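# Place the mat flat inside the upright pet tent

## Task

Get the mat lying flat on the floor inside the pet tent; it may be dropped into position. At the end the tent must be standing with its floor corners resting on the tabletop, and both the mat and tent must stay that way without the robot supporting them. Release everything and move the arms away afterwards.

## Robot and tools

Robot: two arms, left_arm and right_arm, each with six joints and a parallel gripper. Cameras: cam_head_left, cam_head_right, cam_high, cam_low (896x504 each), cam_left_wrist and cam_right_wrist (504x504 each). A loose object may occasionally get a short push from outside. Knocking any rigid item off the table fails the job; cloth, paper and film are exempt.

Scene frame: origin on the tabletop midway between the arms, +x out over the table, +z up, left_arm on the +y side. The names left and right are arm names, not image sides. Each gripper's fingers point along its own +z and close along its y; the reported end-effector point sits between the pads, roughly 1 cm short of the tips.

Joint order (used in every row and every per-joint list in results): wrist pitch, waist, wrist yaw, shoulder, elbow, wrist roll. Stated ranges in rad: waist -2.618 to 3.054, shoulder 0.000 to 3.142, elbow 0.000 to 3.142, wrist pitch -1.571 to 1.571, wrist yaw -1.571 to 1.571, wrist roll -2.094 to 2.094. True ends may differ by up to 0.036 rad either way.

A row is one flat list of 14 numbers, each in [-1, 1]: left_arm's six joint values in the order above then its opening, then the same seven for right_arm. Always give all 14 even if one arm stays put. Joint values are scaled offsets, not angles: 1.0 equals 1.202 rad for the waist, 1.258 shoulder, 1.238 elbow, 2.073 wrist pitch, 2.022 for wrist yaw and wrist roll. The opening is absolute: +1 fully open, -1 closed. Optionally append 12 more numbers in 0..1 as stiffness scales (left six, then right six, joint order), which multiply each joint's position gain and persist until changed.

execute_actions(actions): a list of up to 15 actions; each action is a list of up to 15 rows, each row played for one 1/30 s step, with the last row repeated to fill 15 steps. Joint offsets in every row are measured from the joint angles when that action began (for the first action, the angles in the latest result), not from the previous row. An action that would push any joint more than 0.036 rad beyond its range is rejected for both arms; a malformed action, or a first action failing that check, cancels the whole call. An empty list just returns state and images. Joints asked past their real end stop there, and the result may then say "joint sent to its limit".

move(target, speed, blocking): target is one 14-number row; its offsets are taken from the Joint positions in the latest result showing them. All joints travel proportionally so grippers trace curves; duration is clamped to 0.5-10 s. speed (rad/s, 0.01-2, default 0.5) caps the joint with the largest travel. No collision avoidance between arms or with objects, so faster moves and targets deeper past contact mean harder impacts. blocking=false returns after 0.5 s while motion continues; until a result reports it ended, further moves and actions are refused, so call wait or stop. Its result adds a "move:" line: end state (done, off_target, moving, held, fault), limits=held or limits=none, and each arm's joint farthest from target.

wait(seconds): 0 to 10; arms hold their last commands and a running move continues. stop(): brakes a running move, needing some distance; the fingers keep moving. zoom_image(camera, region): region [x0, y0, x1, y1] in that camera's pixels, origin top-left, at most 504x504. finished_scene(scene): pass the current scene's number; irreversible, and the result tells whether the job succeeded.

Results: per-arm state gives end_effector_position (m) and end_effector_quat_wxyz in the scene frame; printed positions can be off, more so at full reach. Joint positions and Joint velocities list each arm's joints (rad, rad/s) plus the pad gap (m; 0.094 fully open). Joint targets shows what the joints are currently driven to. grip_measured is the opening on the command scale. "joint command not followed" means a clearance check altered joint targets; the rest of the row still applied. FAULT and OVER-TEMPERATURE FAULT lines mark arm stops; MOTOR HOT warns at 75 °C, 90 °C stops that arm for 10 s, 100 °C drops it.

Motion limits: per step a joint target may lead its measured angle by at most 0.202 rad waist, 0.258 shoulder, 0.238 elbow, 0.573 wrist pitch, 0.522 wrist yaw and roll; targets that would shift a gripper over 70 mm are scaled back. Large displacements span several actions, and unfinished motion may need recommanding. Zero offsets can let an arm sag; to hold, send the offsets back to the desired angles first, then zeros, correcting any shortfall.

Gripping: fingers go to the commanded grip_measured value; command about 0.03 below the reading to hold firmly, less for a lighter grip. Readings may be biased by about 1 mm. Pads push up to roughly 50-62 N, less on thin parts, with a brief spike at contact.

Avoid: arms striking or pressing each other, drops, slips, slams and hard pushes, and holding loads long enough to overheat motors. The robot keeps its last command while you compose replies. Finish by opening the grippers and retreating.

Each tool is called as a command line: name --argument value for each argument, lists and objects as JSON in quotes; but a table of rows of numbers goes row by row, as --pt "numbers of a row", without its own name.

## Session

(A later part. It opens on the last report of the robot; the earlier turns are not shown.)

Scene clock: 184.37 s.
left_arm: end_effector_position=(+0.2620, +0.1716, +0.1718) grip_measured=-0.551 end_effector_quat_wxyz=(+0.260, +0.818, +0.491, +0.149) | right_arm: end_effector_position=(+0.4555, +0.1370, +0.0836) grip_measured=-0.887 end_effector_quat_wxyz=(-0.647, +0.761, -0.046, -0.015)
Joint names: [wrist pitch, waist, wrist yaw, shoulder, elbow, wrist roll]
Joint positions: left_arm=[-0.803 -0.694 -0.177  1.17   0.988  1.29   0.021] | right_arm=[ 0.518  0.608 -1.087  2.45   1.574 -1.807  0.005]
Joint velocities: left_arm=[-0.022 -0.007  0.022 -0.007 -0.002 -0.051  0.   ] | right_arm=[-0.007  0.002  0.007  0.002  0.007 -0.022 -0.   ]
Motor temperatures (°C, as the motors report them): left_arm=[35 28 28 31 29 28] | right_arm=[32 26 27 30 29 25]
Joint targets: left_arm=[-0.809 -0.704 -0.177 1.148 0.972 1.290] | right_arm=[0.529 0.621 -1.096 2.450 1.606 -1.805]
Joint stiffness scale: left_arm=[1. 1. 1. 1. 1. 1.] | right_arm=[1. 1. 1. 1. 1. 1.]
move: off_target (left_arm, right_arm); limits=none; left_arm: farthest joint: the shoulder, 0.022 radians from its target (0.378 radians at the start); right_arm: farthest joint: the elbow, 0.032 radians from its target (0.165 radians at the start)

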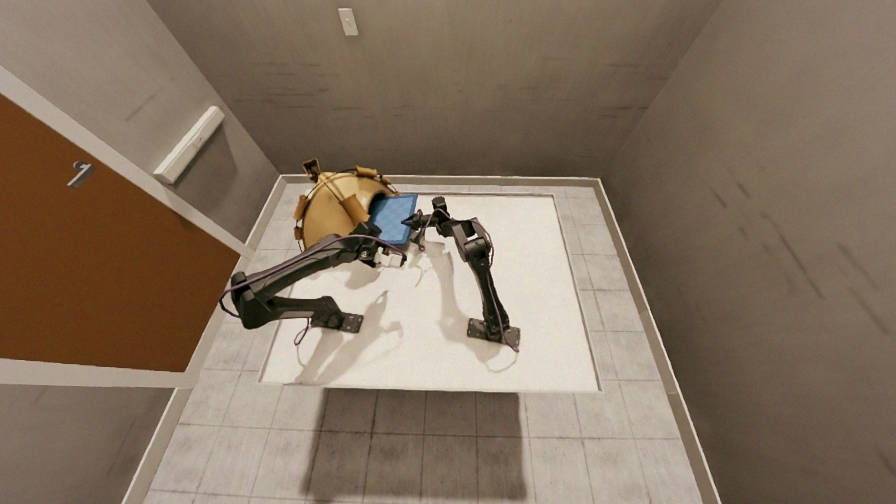

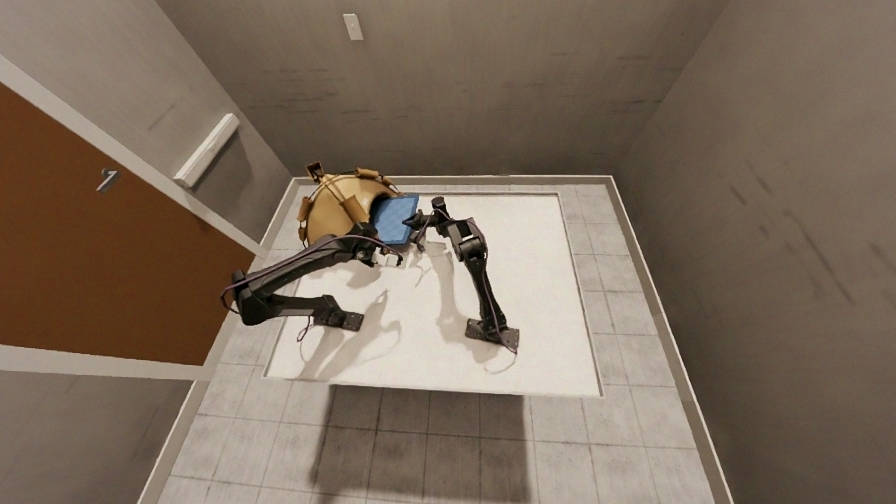

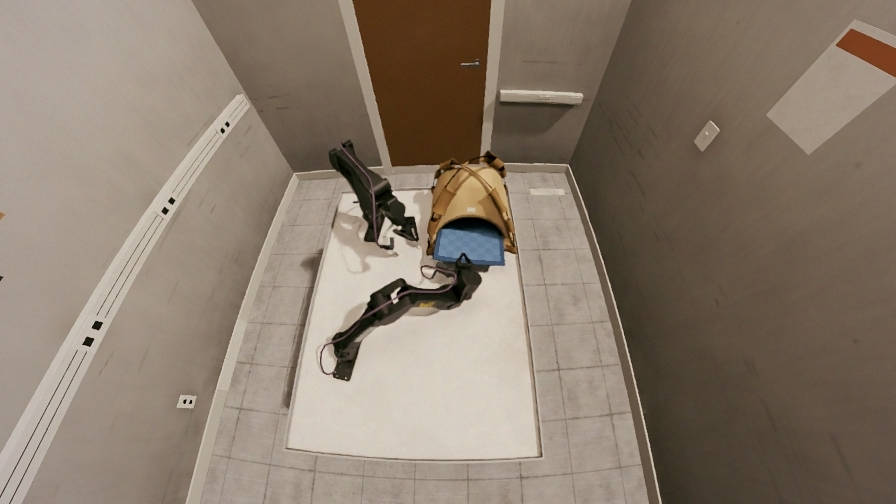

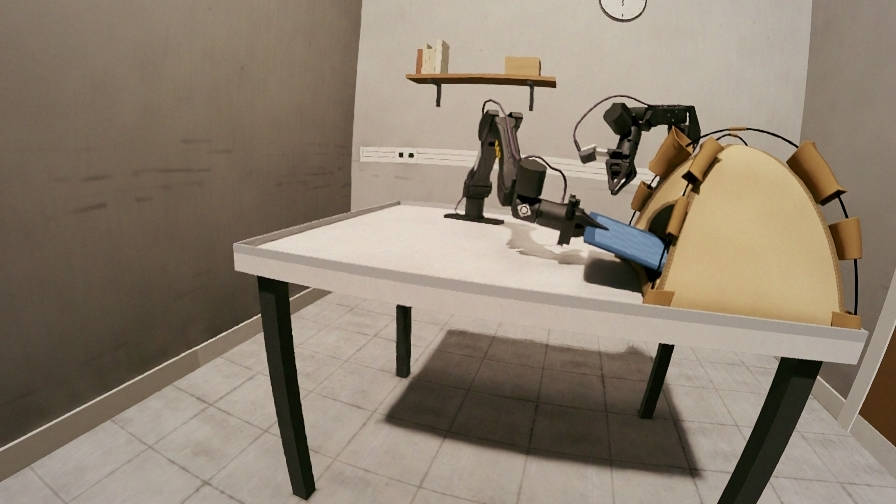

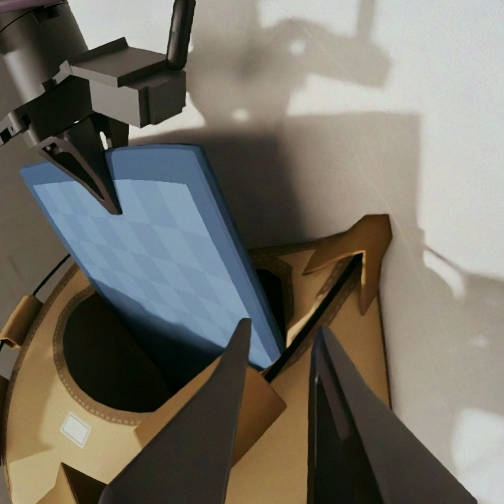

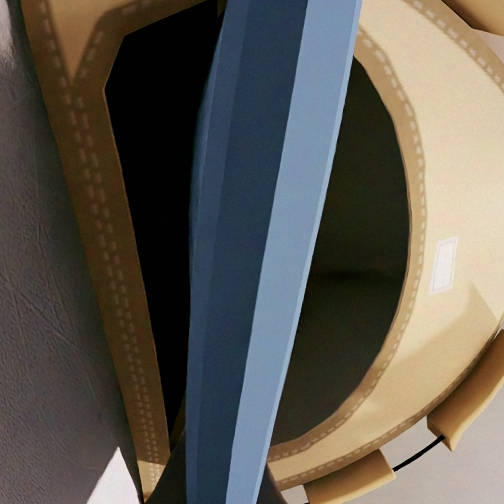

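move --target '[0.1,0,0,-0.35,-0.35,0,-0.55, -0.09,0.143,0.062,0.19,0.38,0,-0.915]' --speed 0.25

zoom_image --camera "cam_high" --region '[400, 160, 560, 340]'

Scene clock: 187.30 s.
left_arm: end_effector_position=(+0.2278, +0.2084, +0.1410) grip_measured=-0.551 end_effector_quat_wxyz=(+0.355, +0.783, +0.482, +0.168) | right_arm: end_effector_position=(+0.4638, +0.2376, +0.0686) grip_measured=-0.887 end_effector_quat_wxyz=(-0.636, +0.772, -0.021, -0.009)
Joint names: [wrist pitch, waist, wrist yaw, shoulder, elbow, wrist roll]
Joint positions: left_arm=[-0.594 -0.694 -0.177  0.753  0.57   1.29   0.021] | right_arm=[ 0.342  0.767 -0.952  2.691  2.012 -1.807  0.005]
Joint velocities: left_arm=[ 0.037 -0.002 -0.066  0.002  0.002 -0.037  0.   ] | right_arm=[ 0.066 -0.017  0.007  0.012 -0.002 -0.051  0.   ]
Motor temperatures (°C, as the motors report them): left_arm=[35 28 28 30 29 28] | right_arm=[32 26 27 30 29 25]
Joint targets: left_arm=[-0.596 -0.694 -0.177 0.729 0.555 1.290] | right_arm=[0.331 0.780 -0.962 2.689 2.045 -1.807]
Joint stiffness scale: left_arm=[1. 1. 1. 1. 1. 1.] | right_arm=[1. 1. 1. 1. 1. 1.]
move: off_target (left_arm, right_arm); limits=none; left_arm: farthest joint: the shoulder, 0.024 radians from its target (0.440 radians at the start); right_arm: farthest joint: the elbow, 0.033 radians from its target (0.470 radians at the start)

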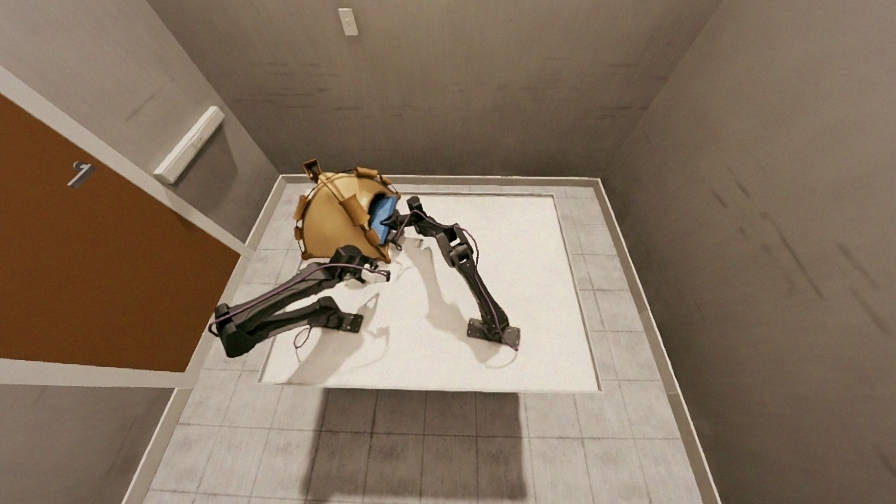

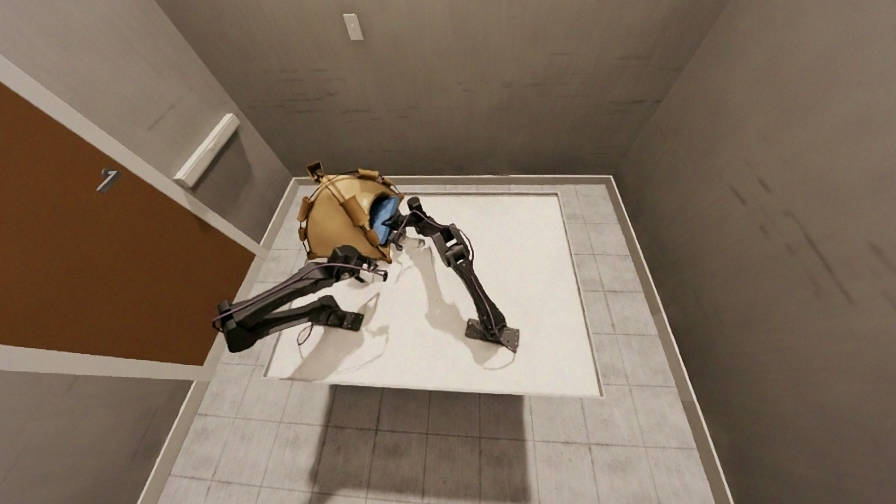

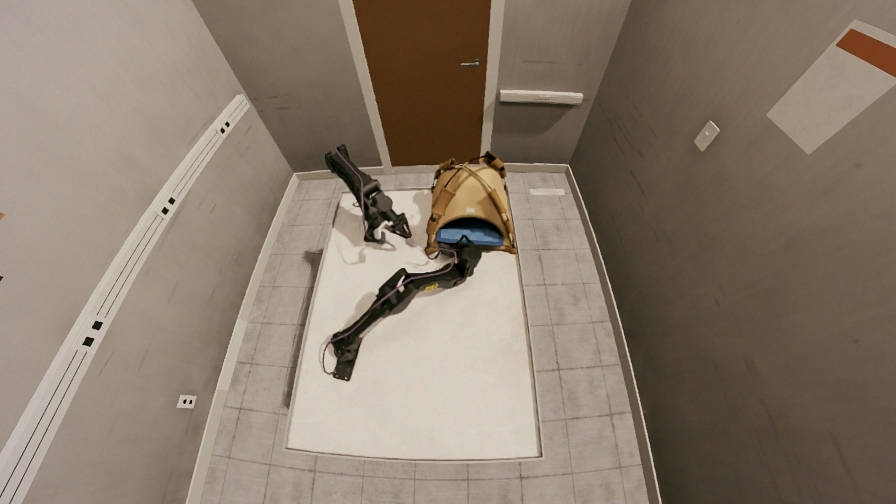

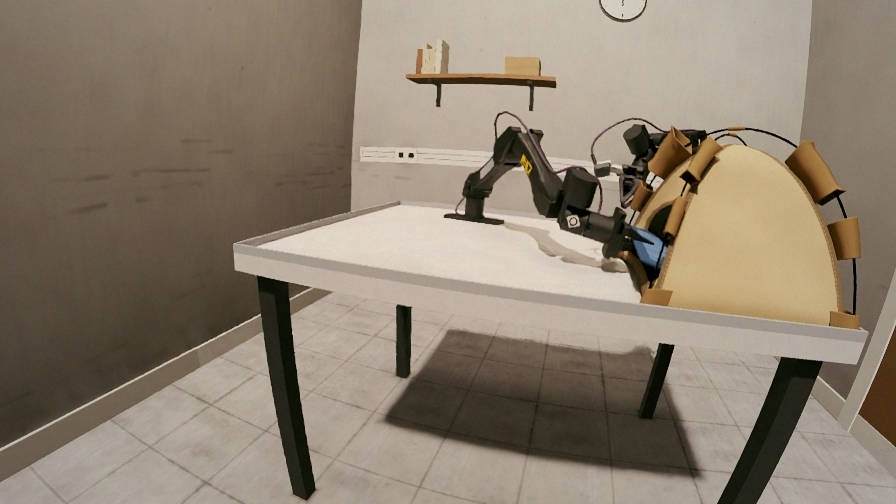

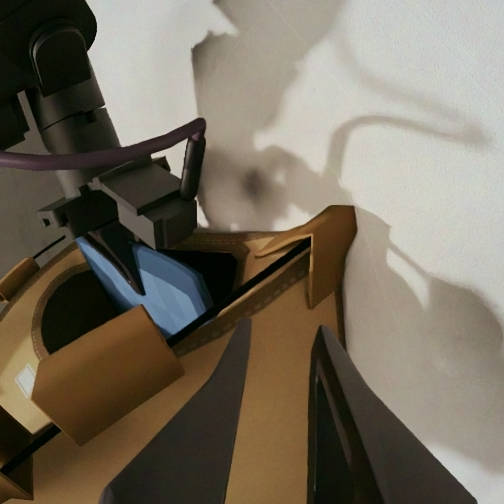

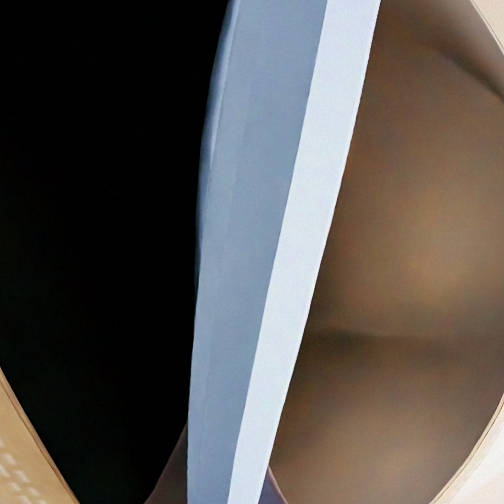

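Region (400, 160, 560, 340) of cam_high's 896x504 image, scaled by 2.800, with more detail than that image has.

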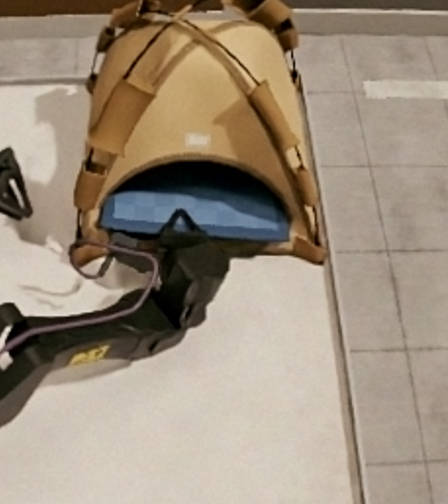

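move --target '[0,0,0,0,0,0,-0.55, -0.08,0.064,-0.01,0.115,0.262,0,-0.915]' --speed 0.25

zoom_image --camera "cam_high" --region '[400, 160, 560, 340]'

Scene clock: 189.90 s.
left_arm: end_effector_position=(+0.2281, +0.2082, +0.1414) grip_measured=-0.551 end_effector_quat_wxyz=(+0.356, +0.783, +0.482, +0.168) | right_arm: end_effector_position=(+0.4630, +0.2746, +0.0654) grip_measured=-0.887 end_effector_quat_wxyz=(-0.632, +0.774, -0.007, -0.026)
Joint names: [wrist pitch, waist, wrist yaw, shoulder, elbow, wrist roll]
Joint positions: left_arm=[-0.592 -0.694 -0.177  0.753  0.57   1.29   0.021] | right_arm=[ 0.187  0.815 -0.948  2.837  2.303 -1.807  0.005]
Joint velocities: left_arm=[ 0.051  0.002  0.037 -0.002 -0.007  0.022  0.   ] | right_arm=[-0.066  0.007  0.007  0.022 -0.007  0.007  0.   ]
Motor temperatures (°C, as the motors report them): left_arm=[36 28 28 30 29 28] | right_arm=[32 26 27 31 29 25]
Joint targets: left_arm=[-0.594 -0.694 -0.177 0.753 0.570 1.290] | right_arm=[0.176 0.844 -0.972 2.836 2.336 -1.807]
Joint stiffness scale: left_arm=[1. 1. 1. 1. 1. 1.] | right_arm=[1. 1. 1. 1. 1. 1.]
move: off_target (right_arm); limits=none; left_arm: farthest joint: the wrist pitch, 0.002 radians from its target (0.000 radians at the start); right_arm: farthest joint: the elbow, 0.034 radians from its target (0.325 radians at the start)

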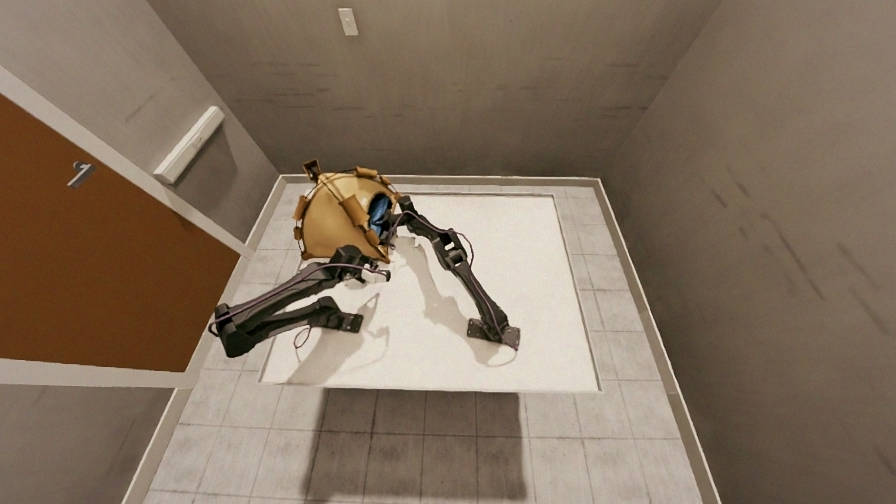

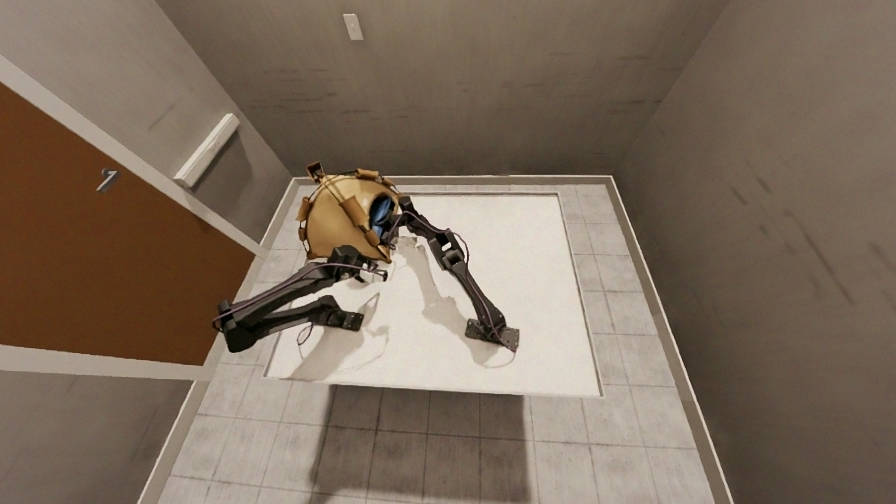

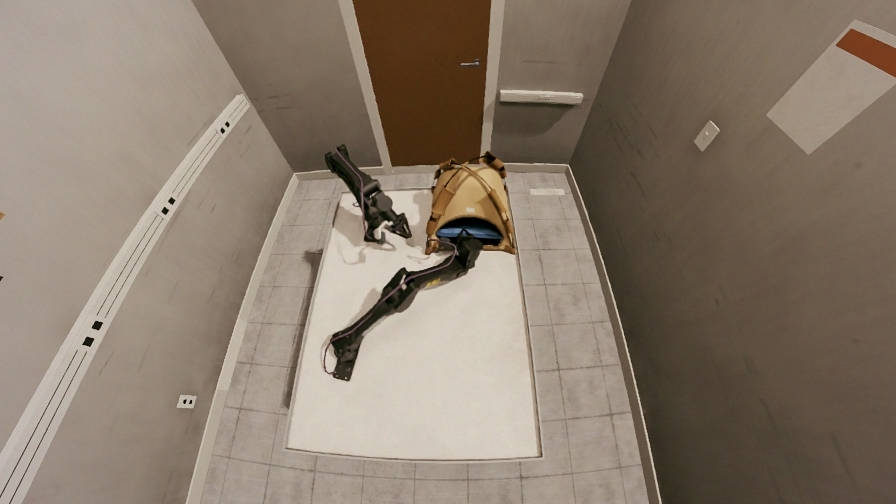

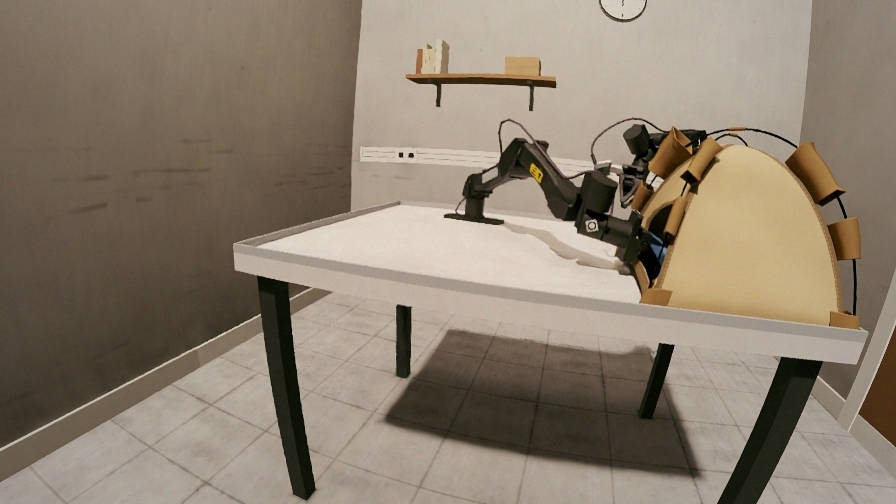

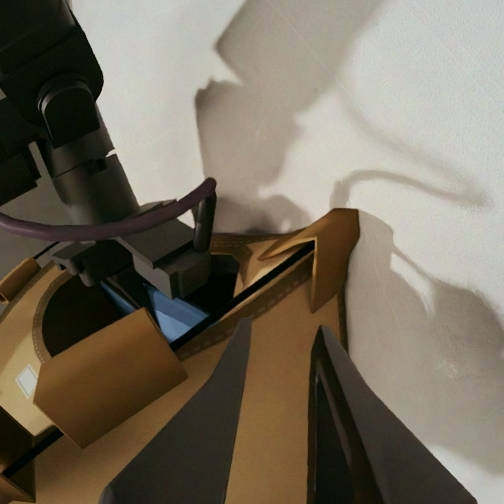

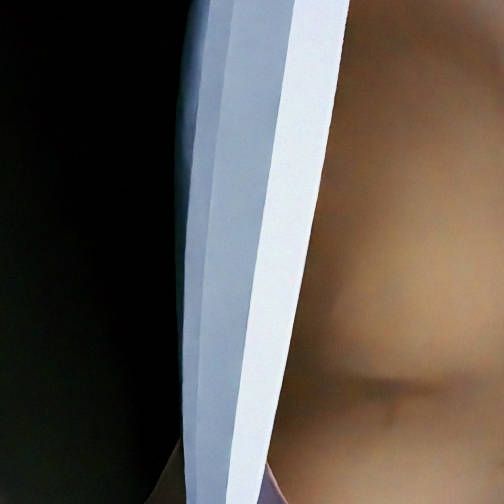

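Region (400, 160, 560, 340) of cam_high's 896x504 image, scaled by 2.800, with more detail than that image has.

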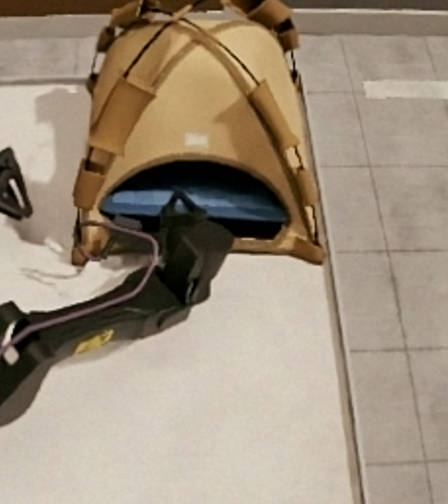

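Inside. Release and withdraw.

move --target '[0,0,0,0,0,0,-0.55, 0,0,0,0,0.025,0,-0.5]'

move --target '[0,0,0,0,0,0,-0.55, 0.16,-0.172,-0.069,-0.325,-0.58,0,-0.5]' --speed 0.5

zoom_image --camera "cam_high" --region '[400, 160, 560, 340]'

Scene clock: 191.00 s.
left_arm: end_effector_position=(+0.2283, +0.2079, +0.1418) grip_measured=-0.551 end_effector_quat_wxyz=(+0.357, +0.782, +0.481, +0.169) | right_arm: end_effector_position=(+0.4636, +0.2743, +0.0653) grip_measured=-0.502 end_effector_quat_wxyz=(-0.632, +0.774, -0.007, -0.025)
Joint names: [wrist pitch, waist, wrist yaw, shoulder, elbow, wrist roll]
Joint positions: left_arm=[-0.59  -0.694 -0.177  0.753  0.57   1.29   0.021] | right_arm=[ 0.187  0.814 -0.947  2.837  2.303 -1.807  0.023]
Joint velocities: left_arm=[-0.007 -0.002  0.066 -0.007 -0.002 -0.081 -0.001] | right_arm=[ 0.022 -0.022  0.007  0.017  0.012  0.022 -0.001]
Motor temperatures (°C, as the motors report them): left_arm=[36 28 28 30 29 28] | right_arm=[32 26 27 31 29 25]
Joint targets: left_arm=[-0.592 -0.694 -0.177 0.753 0.570 1.290] | right_arm=[0.187 0.815 -0.948 2.837 2.334 -1.807]
Joint stiffness scale: left_arm=[1. 1. 1. 1. 1. 1.] | right_arm=[1. 1. 1. 1. 1. 1.]
move: off_target (right_arm); limits=none; left_arm: farthest joint: the wrist pitch, 0.002 radians from its target (0.000 radians at the start); right_arm: farthest joint: the elbow, 0.031 radians from its target (0.031 radians at the start)

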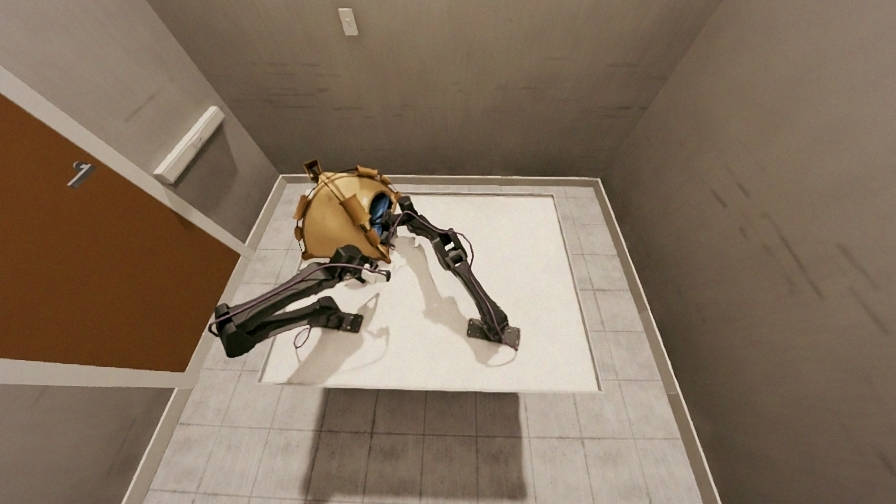

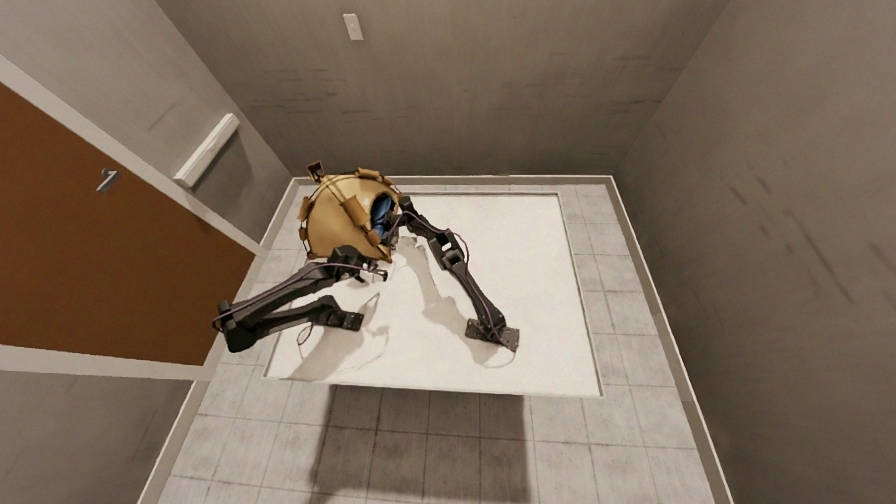

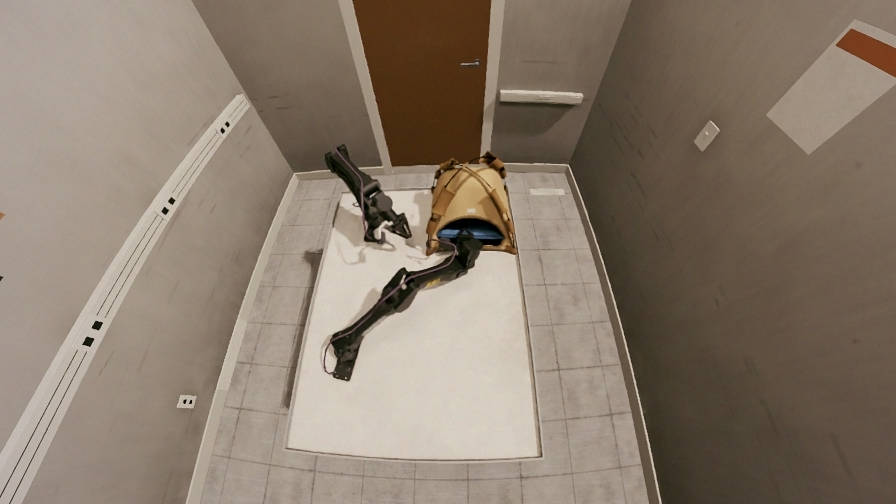

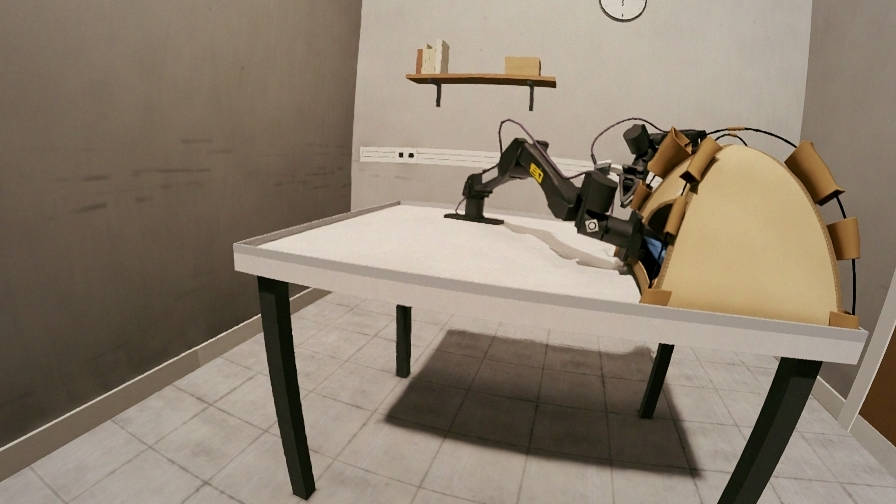

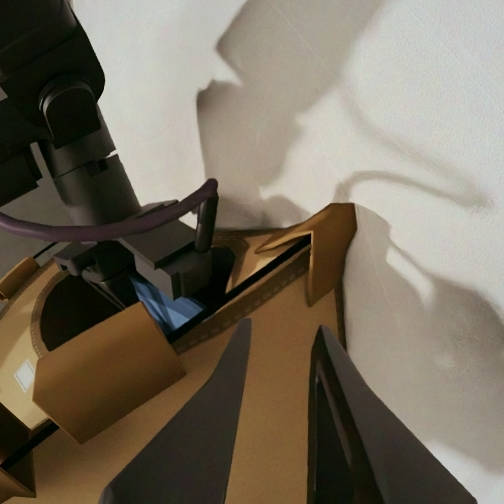

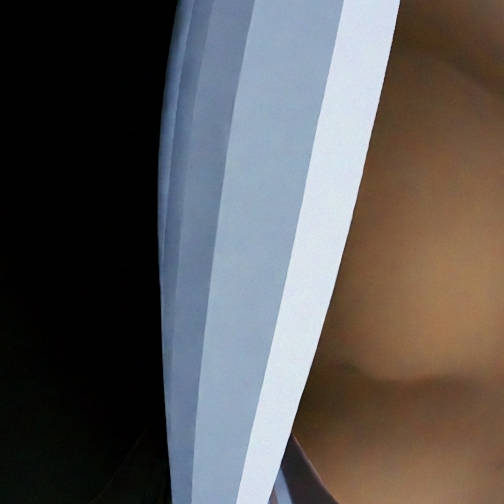

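Scene clock: 193.10 s.
left_arm: end_effector_position=(+0.2285, +0.2077, +0.1421) grip_measured=-0.551 end_effector_quat_wxyz=(+0.358, +0.782, +0.481, +0.169) | right_arm: end_effector_position=(+0.4605, +0.1401, +0.0846) grip_measured=-0.502 end_effector_quat_wxyz=(-0.646, +0.762, -0.048, -0.008)
Joint names: [wrist pitch, waist, wrist yaw, shoulder, elbow, wrist roll]
Joint positions: left_arm=[-0.588 -0.694 -0.177  0.753  0.57   1.29   0.021] | right_arm=[ 0.51   0.612 -1.071  2.46   1.598 -1.808  0.023]
Joint velocities: left_arm=[-0.037  0.007 -0.007 -0.012  0.002 -0.066  0.   ] | right_arm=[-0.037 -0.007 -0.022  0.017  0.007 -0.051  0.001]
Motor temperatures (°C, as the motors report them): left_arm=[36 28 28 29 29 28] | right_arm=[32 26 27 31 29 25]
Joint targets: left_arm=[-0.590 -0.694 -0.177 0.753 0.570 1.290] | right_arm=[0.518 0.607 -1.086 2.428 1.584 -1.807]
Joint stiffness scale: left_arm=[1. 1. 1. 1. 1. 1.] | right_arm=[1. 1. 1. 1. 1. 1.]
move: off_target (right_arm); limits=none; left_arm: farthest joint: the wrist pitch, 0.002 radians from its target (0.000 radians at the start); right_arm: farthest joint: the shoulder, 0.031 radians from its target (0.409 radians at the start)

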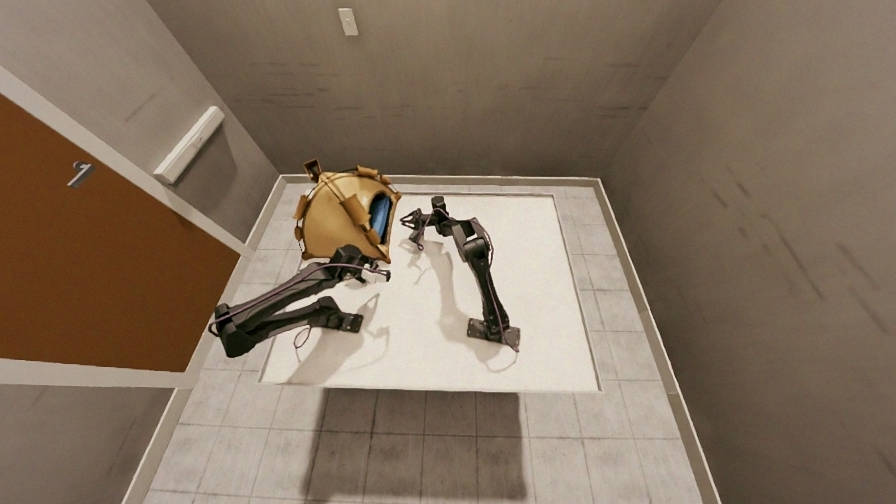

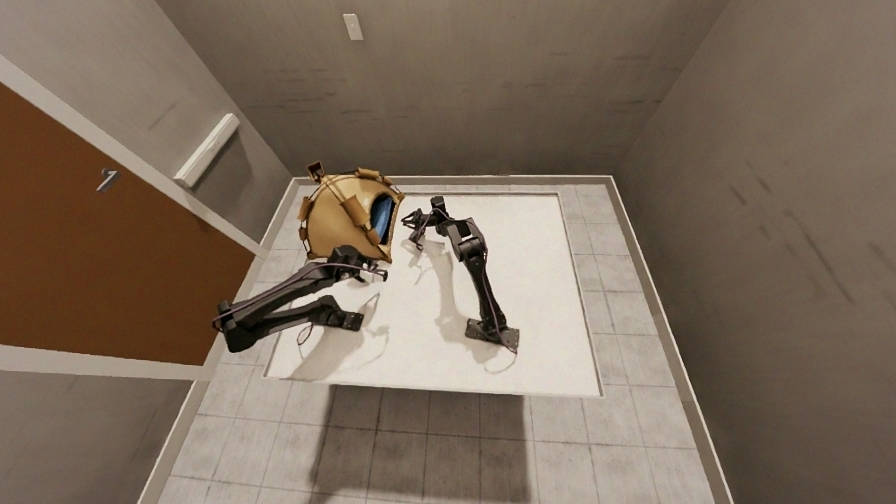

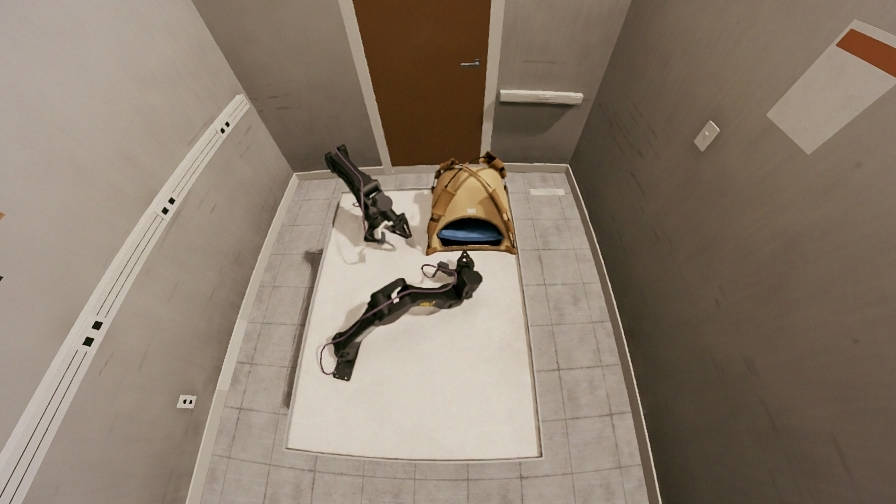

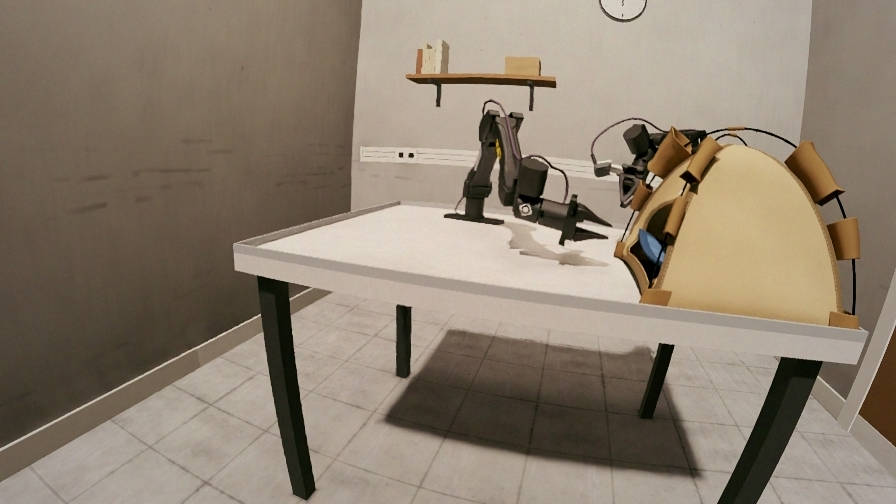

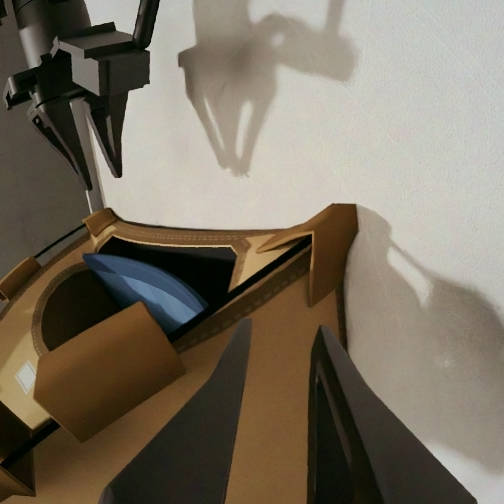

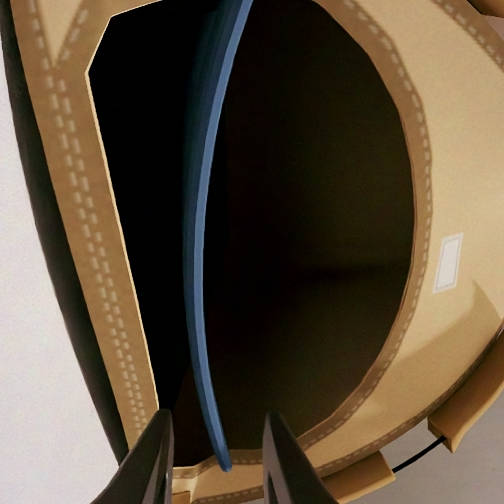

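Region (400, 160, 560, 340) of cam_high's 896x504 image, scaled by 2.800, with more detail than that image has.

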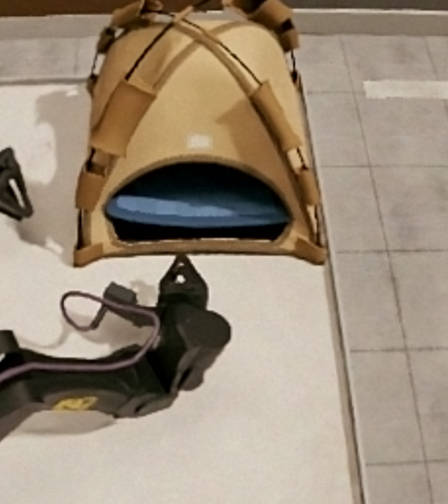

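move --target '[0,0,0,0,0,0,-0.55, -0.083,0.138,0.056,0.192,0.36,0.05,-0.3]' --speed 0.4

zoom_image --camera "cam_low" --region '[560, 170, 720, 320]'

Scene clock: 195.40 s.
left_arm: end_effector_position=(+0.2288, +0.2074, +0.1424) grip_measured=-0.551 end_effector_quat_wxyz=(+0.359, +0.782, +0.481, +0.169) | right_arm: end_effector_position=(+0.4587, +0.2414, +0.0644) grip_measured=-0.302 end_effector_quat_wxyz=(-0.635, +0.770, -0.048, -0.041)
Joint names: [wrist pitch, waist, wrist yaw, shoulder, elbow, wrist roll]
Joint positions: left_arm=[-0.586 -0.694 -0.177  0.753  0.57   1.29   0.021] | right_arm=[ 0.353  0.775 -0.96   2.702  2.012 -1.723  0.033]
Joint velocities: left_arm=[-0.066  0.012 -0.037 -0.002 -0.012 -0.066  0.   ] | right_arm=[ 0.037 -0.002 -0.037  0.002 -0.007 -0.066 -0.   ]
Motor temperatures (°C, as the motors report them): left_arm=[36 28 28 29 29 28] | right_arm=[32 26 27 31 29 25]
Joint targets: left_arm=[-0.588 -0.694 -0.177 0.753 0.570 1.290] | right_arm=[0.338 0.778 -0.957 2.701 2.044 -1.706]
Joint stiffness scale: left_arm=[1. 1. 1. 1. 1. 1.] | right_arm=[1. 1. 1. 1. 1. 1.]
move: off_target (right_arm); limits=none; left_arm: farthest joint: the wrist pitch, 0.002 radians from its target (0.000 radians at the start); right_arm: farthest joint: the elbow, 0.032 radians from its target (0.445 radians at the start)

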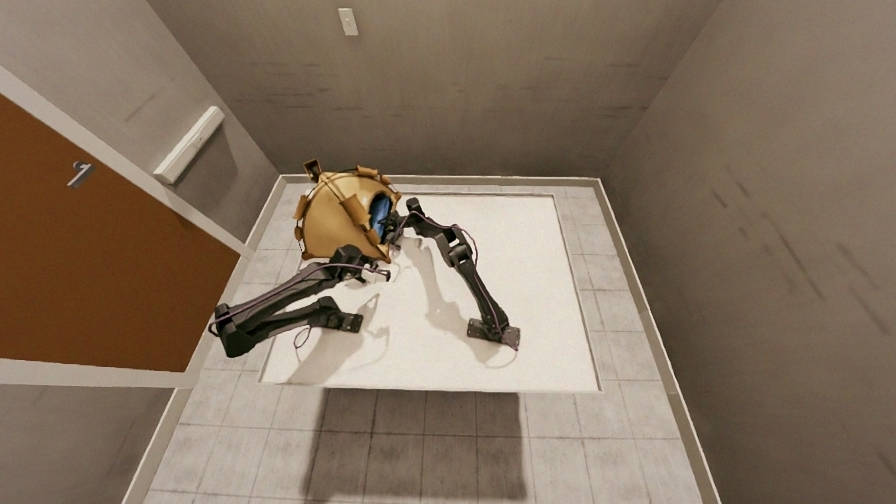

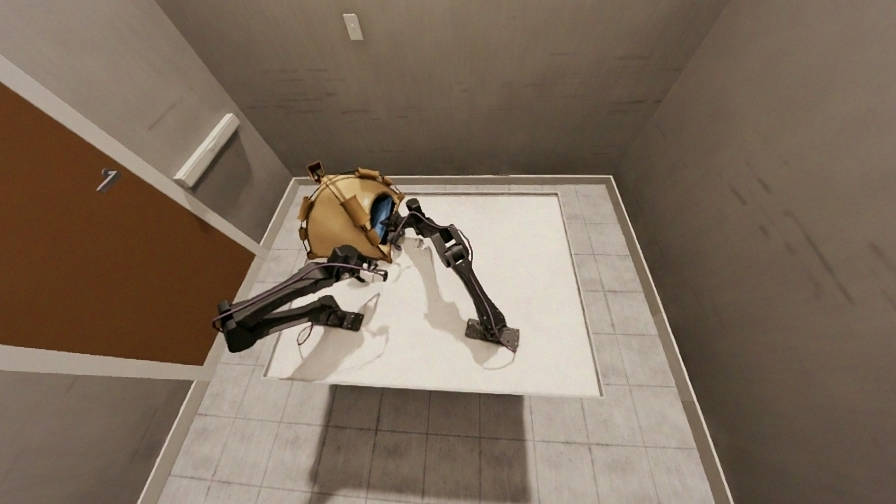

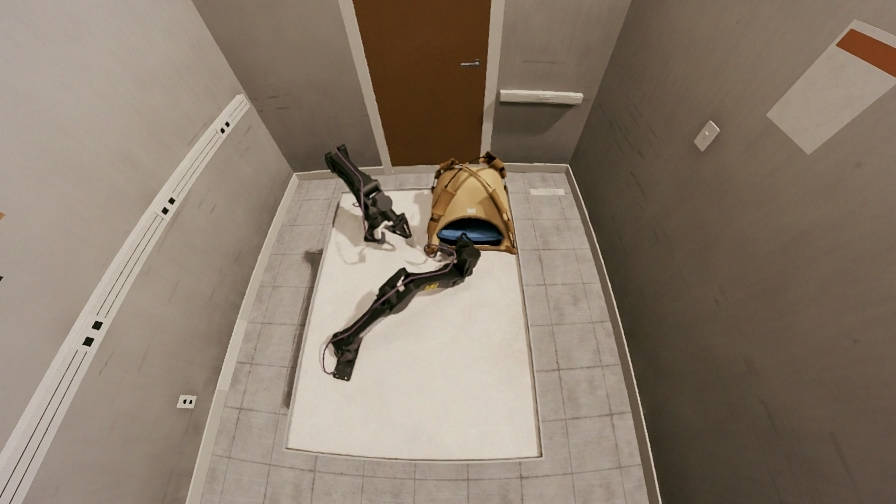

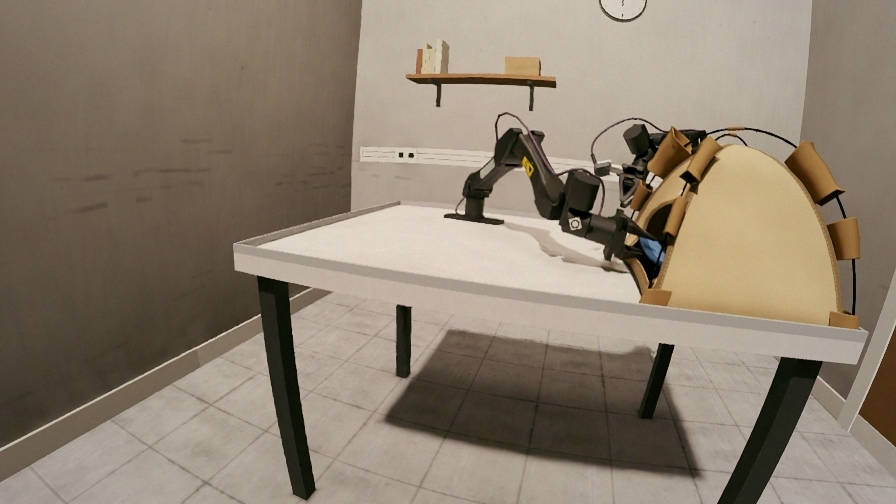

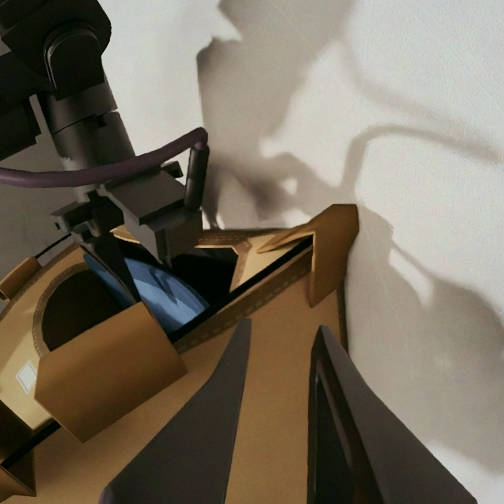

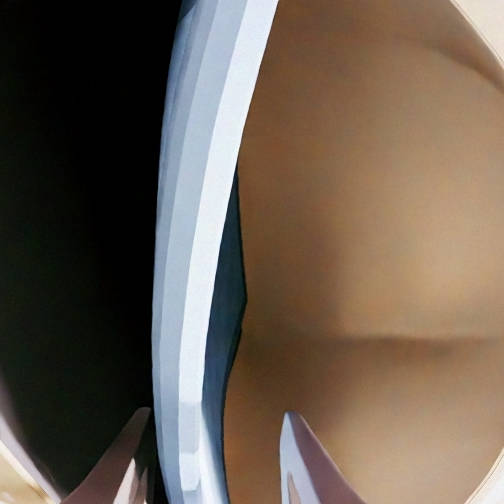

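Region (560, 170, 720, 320) of cam_low's 896x504 image, scaled by 3.150, with more detail than that image has; it fills the top 472 rows of this view, and the rest is white.

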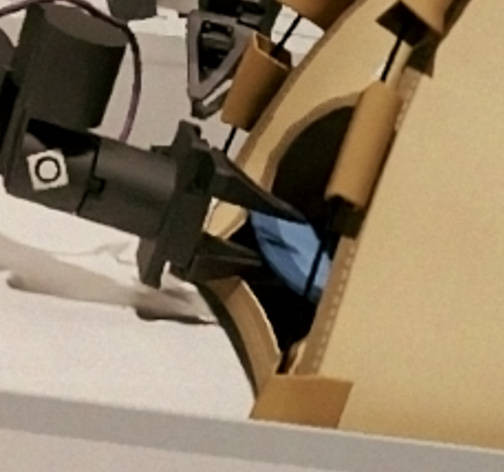

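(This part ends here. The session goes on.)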